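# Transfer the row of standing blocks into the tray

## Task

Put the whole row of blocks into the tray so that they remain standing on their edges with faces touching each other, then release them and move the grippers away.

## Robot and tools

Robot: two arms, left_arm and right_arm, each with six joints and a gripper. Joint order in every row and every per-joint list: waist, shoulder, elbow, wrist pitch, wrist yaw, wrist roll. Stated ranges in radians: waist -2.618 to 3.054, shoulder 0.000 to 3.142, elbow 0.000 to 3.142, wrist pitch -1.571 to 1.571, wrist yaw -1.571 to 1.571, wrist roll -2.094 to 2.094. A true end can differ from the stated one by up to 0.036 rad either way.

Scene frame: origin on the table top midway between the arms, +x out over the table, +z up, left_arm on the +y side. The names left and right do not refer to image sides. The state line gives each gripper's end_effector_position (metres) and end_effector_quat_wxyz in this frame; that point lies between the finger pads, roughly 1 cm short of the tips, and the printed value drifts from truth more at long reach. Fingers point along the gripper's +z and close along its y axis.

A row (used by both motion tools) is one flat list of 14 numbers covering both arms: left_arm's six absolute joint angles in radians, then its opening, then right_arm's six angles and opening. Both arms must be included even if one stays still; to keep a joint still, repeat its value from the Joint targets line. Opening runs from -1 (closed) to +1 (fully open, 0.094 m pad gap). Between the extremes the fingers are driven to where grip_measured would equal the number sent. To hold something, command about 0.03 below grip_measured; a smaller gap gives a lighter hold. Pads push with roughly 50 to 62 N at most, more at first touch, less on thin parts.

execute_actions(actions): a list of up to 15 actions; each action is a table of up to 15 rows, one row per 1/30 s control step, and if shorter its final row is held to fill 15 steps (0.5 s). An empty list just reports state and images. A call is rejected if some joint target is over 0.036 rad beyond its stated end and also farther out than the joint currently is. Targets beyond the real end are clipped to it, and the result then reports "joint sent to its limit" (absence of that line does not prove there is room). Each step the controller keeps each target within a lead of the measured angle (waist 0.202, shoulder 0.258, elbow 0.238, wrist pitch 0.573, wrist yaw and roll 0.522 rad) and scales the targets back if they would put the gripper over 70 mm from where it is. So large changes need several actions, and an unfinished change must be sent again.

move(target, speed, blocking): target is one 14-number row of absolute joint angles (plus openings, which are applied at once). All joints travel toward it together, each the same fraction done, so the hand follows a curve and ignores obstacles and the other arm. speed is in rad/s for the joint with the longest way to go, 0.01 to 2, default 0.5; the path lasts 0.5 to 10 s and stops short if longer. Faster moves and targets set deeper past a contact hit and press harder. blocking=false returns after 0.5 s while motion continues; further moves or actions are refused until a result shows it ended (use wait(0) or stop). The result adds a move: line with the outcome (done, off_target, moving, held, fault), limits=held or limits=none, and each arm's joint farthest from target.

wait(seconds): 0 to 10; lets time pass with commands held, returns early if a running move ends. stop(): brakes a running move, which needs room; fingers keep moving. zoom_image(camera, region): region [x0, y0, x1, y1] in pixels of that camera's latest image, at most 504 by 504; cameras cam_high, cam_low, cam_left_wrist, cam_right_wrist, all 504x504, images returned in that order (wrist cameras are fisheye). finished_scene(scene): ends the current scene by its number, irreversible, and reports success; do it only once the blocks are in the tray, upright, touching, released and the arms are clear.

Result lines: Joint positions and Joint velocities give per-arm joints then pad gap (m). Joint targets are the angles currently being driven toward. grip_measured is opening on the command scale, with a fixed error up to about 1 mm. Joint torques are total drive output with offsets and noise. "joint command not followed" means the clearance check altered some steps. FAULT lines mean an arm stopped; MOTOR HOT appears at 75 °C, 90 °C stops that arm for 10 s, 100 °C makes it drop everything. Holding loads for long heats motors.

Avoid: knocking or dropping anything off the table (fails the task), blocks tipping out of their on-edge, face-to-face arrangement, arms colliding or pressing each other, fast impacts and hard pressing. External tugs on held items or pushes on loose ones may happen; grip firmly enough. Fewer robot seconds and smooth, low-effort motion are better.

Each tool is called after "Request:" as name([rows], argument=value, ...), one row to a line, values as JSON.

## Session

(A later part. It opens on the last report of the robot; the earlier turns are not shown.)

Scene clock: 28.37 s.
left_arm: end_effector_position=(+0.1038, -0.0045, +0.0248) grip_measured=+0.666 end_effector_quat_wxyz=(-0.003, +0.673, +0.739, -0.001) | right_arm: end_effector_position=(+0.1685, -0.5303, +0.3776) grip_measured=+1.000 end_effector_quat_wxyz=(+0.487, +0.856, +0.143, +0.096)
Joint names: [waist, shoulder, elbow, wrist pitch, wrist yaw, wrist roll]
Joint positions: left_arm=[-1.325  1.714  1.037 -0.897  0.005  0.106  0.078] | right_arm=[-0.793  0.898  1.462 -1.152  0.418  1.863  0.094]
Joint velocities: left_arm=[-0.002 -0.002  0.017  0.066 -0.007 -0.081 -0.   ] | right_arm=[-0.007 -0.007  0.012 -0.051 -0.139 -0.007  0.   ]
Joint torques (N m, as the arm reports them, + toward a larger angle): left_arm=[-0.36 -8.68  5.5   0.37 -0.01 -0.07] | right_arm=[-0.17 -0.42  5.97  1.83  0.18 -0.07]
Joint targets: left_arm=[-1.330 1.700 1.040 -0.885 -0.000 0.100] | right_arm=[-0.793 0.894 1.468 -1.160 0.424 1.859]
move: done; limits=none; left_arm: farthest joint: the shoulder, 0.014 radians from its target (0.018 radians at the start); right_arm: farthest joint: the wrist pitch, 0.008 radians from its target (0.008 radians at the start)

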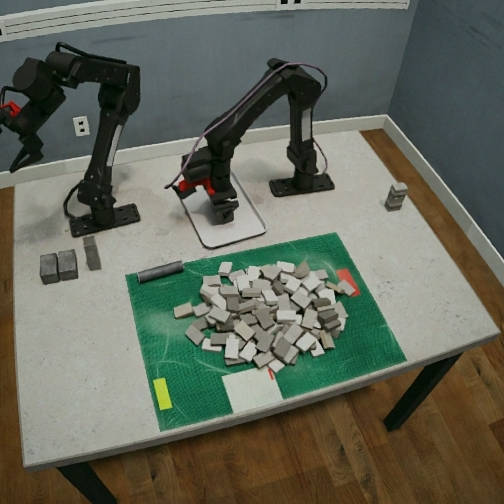

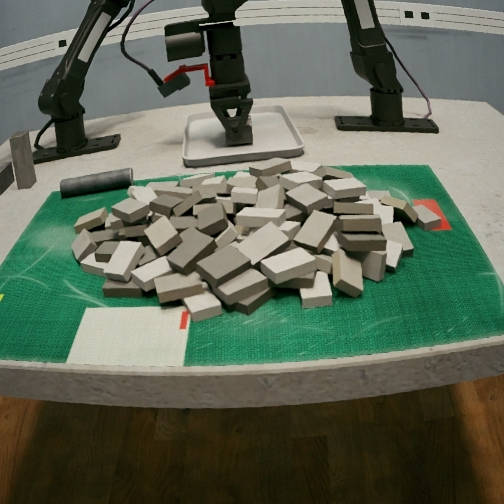

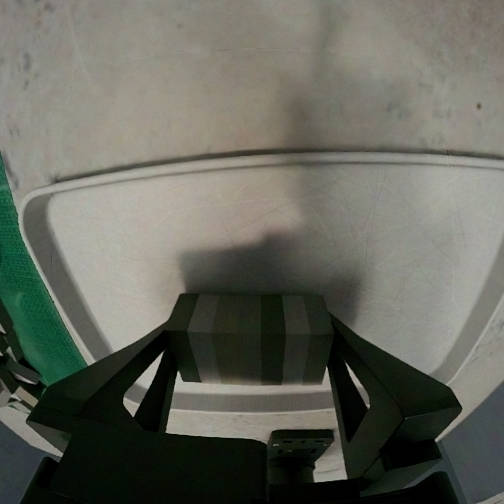

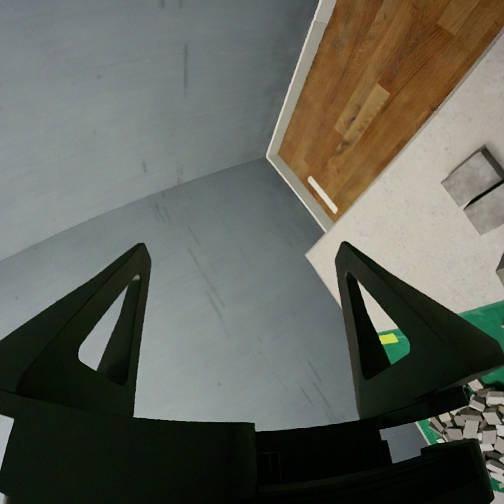

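Request:
move(target=[-1.33,1.716,1.018,-0.85,0,0.1,0.63,-0.793,0.894,1.468,-1.16,0.424,1.859,1], speed=0.04)

Scene clock: 30.20 s.
left_arm: end_effector_position=(+0.1041, -0.0055, +0.0192) grip_measured=+0.666 end_effector_quat_wxyz=(-0.003, +0.673, +0.739, -0.001) | right_arm: end_effector_position=(+0.1685, -0.5303, +0.3776) grip_measured=+1.000 end_effector_quat_wxyz=(+0.487, +0.856, +0.143, +0.096)
Joint names: [waist, shoulder, elbow, wrist pitch, wrist yaw, wrist roll]
Joint positions: left_arm=[-1.325  1.729  1.03  -0.877  0.005  0.106  0.078] | right_arm=[-0.793  0.898  1.462 -1.152  0.418  1.863  0.094]
Joint velocities: left_arm=[ 0.002 -0.012  0.002 -0.022  0.007 -0.037  0.   ] | right_arm=[-0.007 -0.012 -0.022 -0.022  0.037  0.051  0.   ]
Joint torques (N m, as the arm reports them, + toward a larger angle): left_arm=[-0.37 -8.68  4.44  0.53 -0.01 -0.07] | right_arm=[ 0.08 -0.33  5.82  1.86  0.17 -0.05]
Joint targets: left_arm=[-1.330 1.716 1.018 -0.850 0.000 0.100] | right_arm=[-0.793 0.894 1.468 -1.160 0.424 1.859]
move: off_target (left_arm); limits=none; left_arm: farthest joint: the wrist pitch, 0.027 radians from its target (0.047 radians at the start); right_arm: farthest joint: the wrist pitch, 0.008 radians from its target (0.008 radians at the start)

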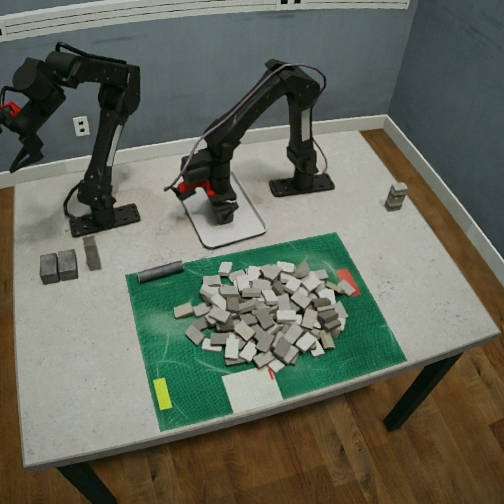

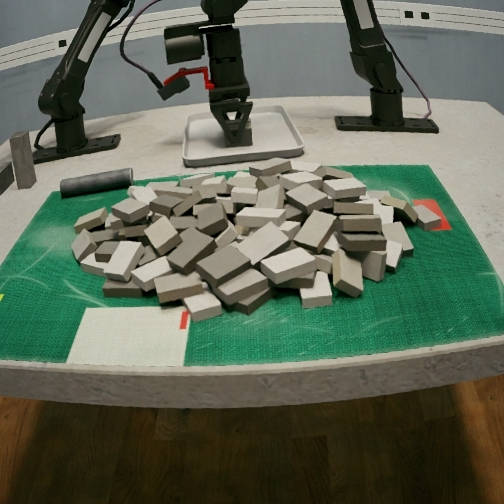

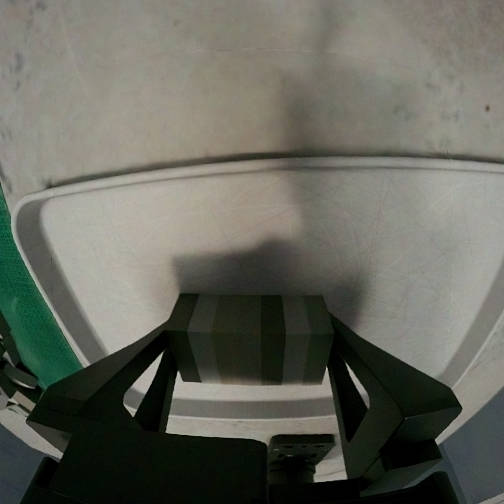

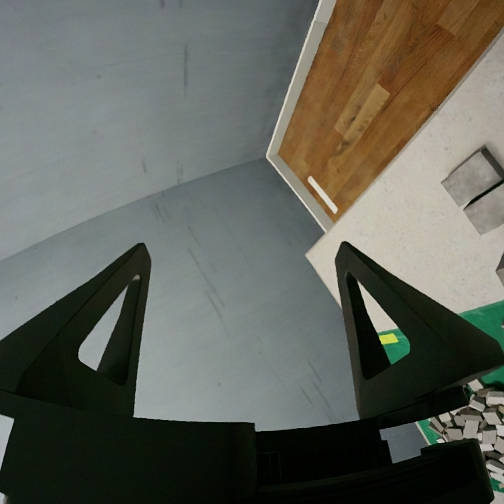

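Touched down.

Request:
execute_actions([
  [[-1.33,1.716,1.03,-0.87,0,0.1,0.7,-0.793,0.894,1.468,-1.16,0.424,1.859,1]],
  [[-1.33,1.716,1.03,-0.87,0,0.1,1,-0.793,0.894,1.468,-1.16,0.424,1.859,1]],
])

Request:
move(target=[-1.33,1.6,1.3,-1.25,0,0.1,1,-0.793,0.894,1.468,-1.16,0.424,1.859,1], speed=0.4)

Request:
move(target=[0,1.0,1.1,-1.25,0,0.1,1,-0.793,0.894,1.468,-1.16,0.424,1.859,1], speed=1)

Request:
zoom_image(camera="cam_high", region=[160, 160, 280, 260])

Scene clock: 32.47 s.
left_arm: end_effector_position=(+0.1040, -0.0054, +0.0192) grip_measured=+1.000 end_effector_quat_wxyz=(-0.004, +0.673, +0.739, -0.000) | right_arm: end_effector_position=(+0.1685, -0.5303, +0.3776) grip_measured=+1.000 end_effector_quat_wxyz=(+0.487, +0.856, +0.143, +0.096)
Joint names: [waist, shoulder, elbow, wrist pitch, wrist yaw, wrist roll]
Joint positions: left_arm=[-1.325  1.729  1.03  -0.877  0.005  0.106  0.094] | right_arm=[-0.793  0.898  1.462 -1.152  0.418  1.863  0.094]
Joint velocities: left_arm=[-0.007  0.007  0.012  0.022 -0.022  0.051  0.   ] | right_arm=[-0.012 -0.012 -0.002  0.066 -0.051 -0.066  0.   ]
Joint torques (N m, as the arm reports them, + toward a larger angle): left_arm=[-0.36 -8.49  5.2   0.27 -0.01 -0.07] | right_arm=[-0.1  -0.07  5.67  1.88  0.24 -0.09]
Joint targets: left_arm=[-1.330 1.716 1.030 -0.870 0.000 0.100] | right_arm=[-0.793 0.894 1.468 -1.160 0.424 1.859]

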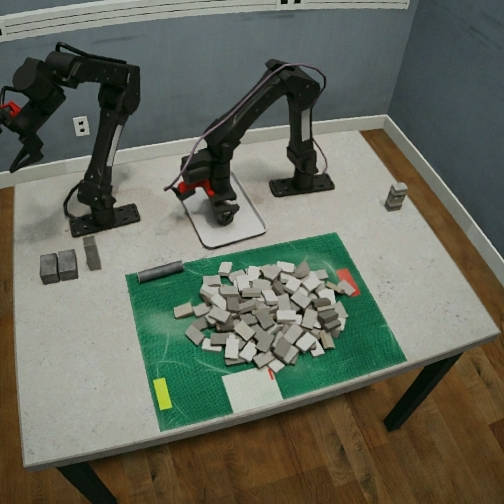

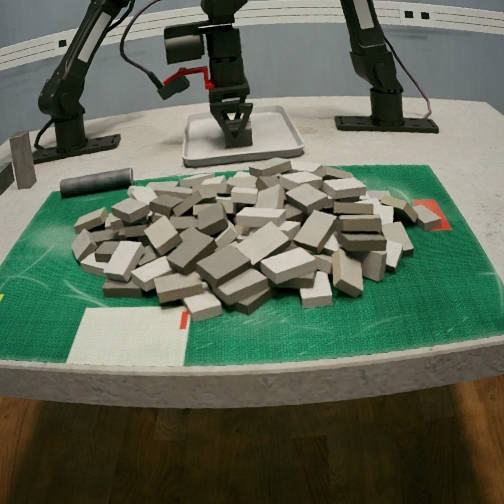

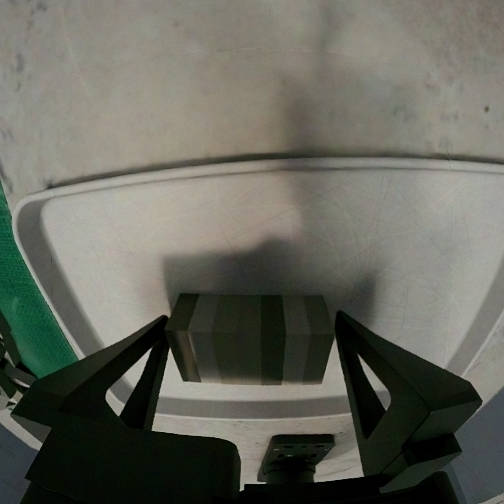

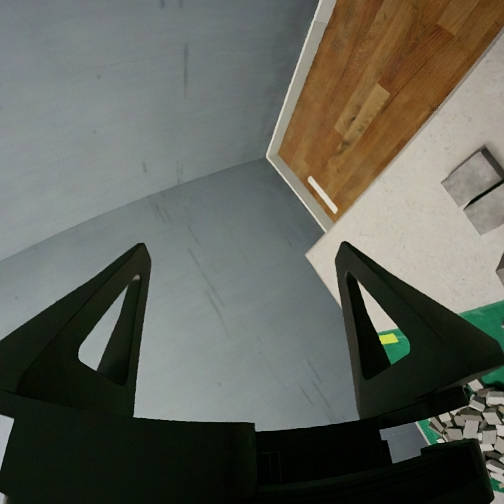

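Scene clock: 34.13 s.
left_arm: end_effector_position=(+0.1025, +0.0023, +0.1064) grip_measured=+1.000 end_effector_quat_wxyz=(-0.010, +0.673, +0.739, +0.004) | right_arm: end_effector_position=(+0.1685, -0.5303, +0.3776) grip_measured=+1.000 end_effector_quat_wxyz=(+0.487, +0.856, +0.143, +0.096)
Joint names: [waist, shoulder, elbow, wrist pitch, wrist yaw, wrist roll]
Joint positions: left_arm=[-1.325  1.619  1.27  -1.242  0.005  0.106  0.094] | right_arm=[-0.793  0.898  1.462 -1.152  0.418  1.863  0.094]
Joint velocities: left_arm=[ 0.007 -0.032 -0.017  0.022 -0.037  0.007  0.   ] | right_arm=[ 0.007 -0.002 -0.022 -0.007 -0.022 -0.051  0.   ]
Joint torques (N m, as the arm reports them, + toward a larger angle): left_arm=[-0.36 -8.67  7.75  0.12 -0.01 -0.07] | right_arm=[ 0.09 -0.32  5.83  1.88  0.22 -0.07]
Joint targets: left_arm=[-1.330 1.600 1.300 -1.250 -0.000 0.100] | right_arm=[-0.793 0.894 1.468 -1.160 0.424 1.859]
move: off_target (left_arm); limits=none; left_arm: farthest joint: the elbow, 0.030 radians from its target (0.270 radians at the start); right_arm: farthest joint: the wrist pitch, 0.008 radians from its target (0.008 radians at the start)

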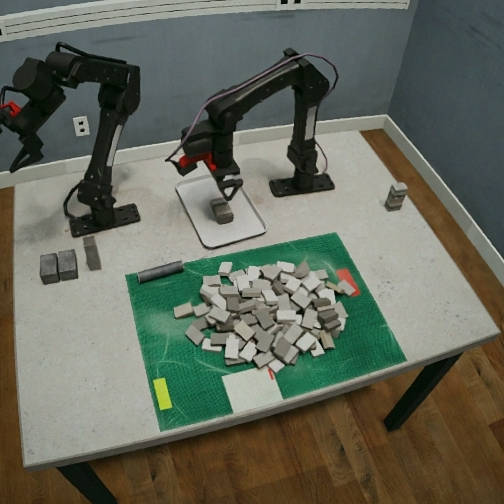

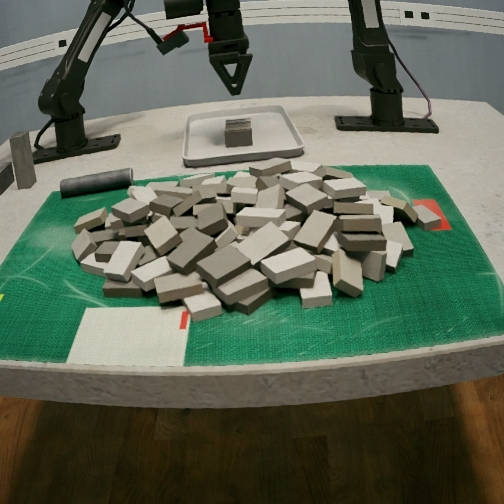

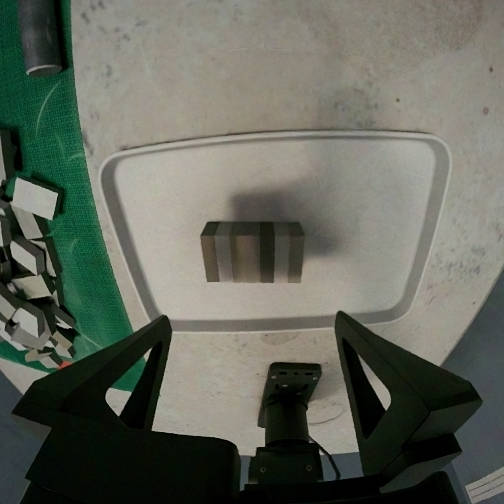

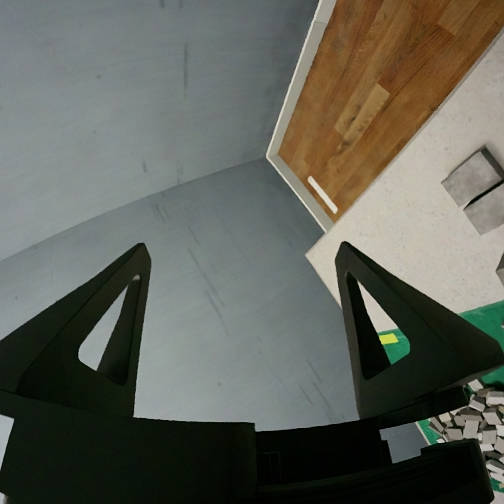

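Scene clock: 36.03 s.
left_arm: end_effector_position=(+0.2683, +0.2645, +0.2000) grip_measured=+1.000 end_effector_quat_wxyz=(+0.209, +0.078, +0.975, +0.007) | right_arm: end_effector_position=(+0.1685, -0.5303, +0.3776) grip_measured=+1.000 end_effector_quat_wxyz=(+0.487, +0.856, +0.143, +0.096)
Joint names: [waist, shoulder, elbow, wrist pitch, wrist yaw, wrist roll]
Joint positions: left_arm=[-0.009  1.019  1.116 -1.246 -0.004  0.105  0.094] | right_arm=[-0.793  0.898  1.462 -1.152  0.418  1.863  0.094]
Joint velocities: left_arm=[-0.002  0.012  0.007 -0.051  0.007  0.051  0.   ] | right_arm=[-0.012 -0.017  0.007 -0.007  0.022 -0.051  0.   ]
Joint torques (N m, as the arm reports them, + toward a larger angle): left_arm=[ 0.63 -3.65  5.    1.12  0.08 -0.07] | right_arm=[ 0.03 -0.64  5.83  1.81  0.17 -0.07]
Joint targets: left_arm=[-0.000 1.000 1.100 -1.250 -0.000 0.100] | right_arm=[-0.793 0.894 1.468 -1.160 0.424 1.859]
move: done; limits=none; left_arm: farthest joint: the shoulder, 0.019 radians from its target (0.619 radians at the start); right_arm: farthest joint: the wrist pitch, 0.008 radians from its target (0.008 radians at the start)

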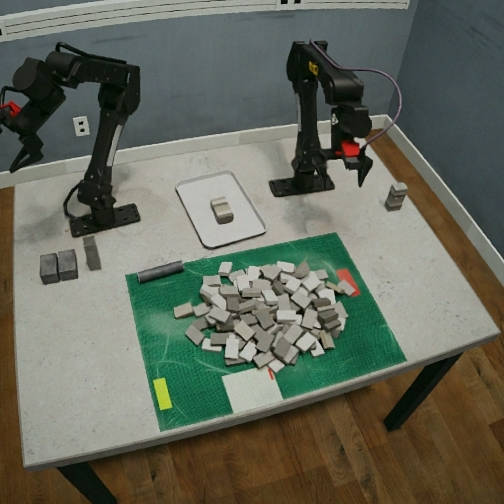

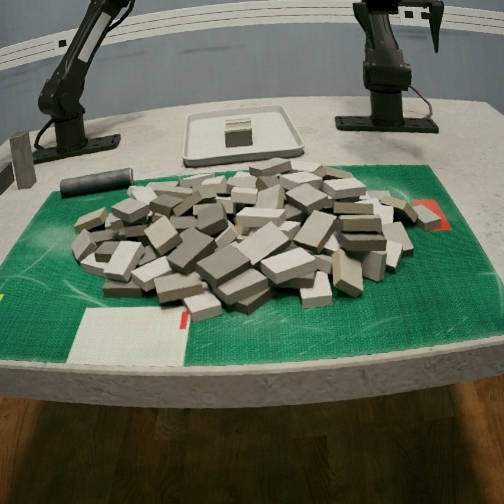

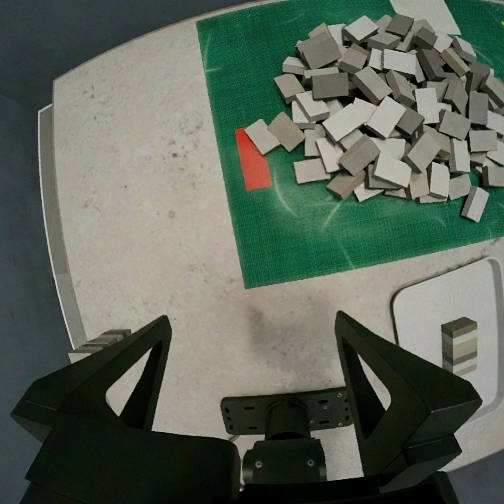

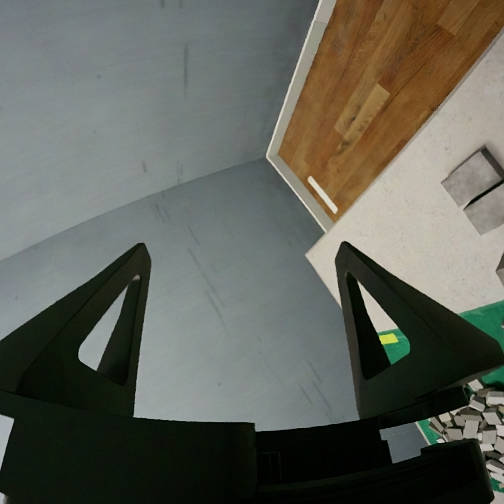

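Region (160, 160, 280, 260) of cam_high's 504x504 image, scaled by 4.200, with more detail than that image has.

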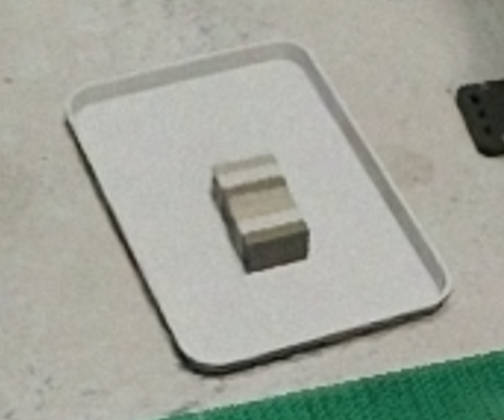

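Request:
finished_scene(scene=1)

The scene is finished: the task was done.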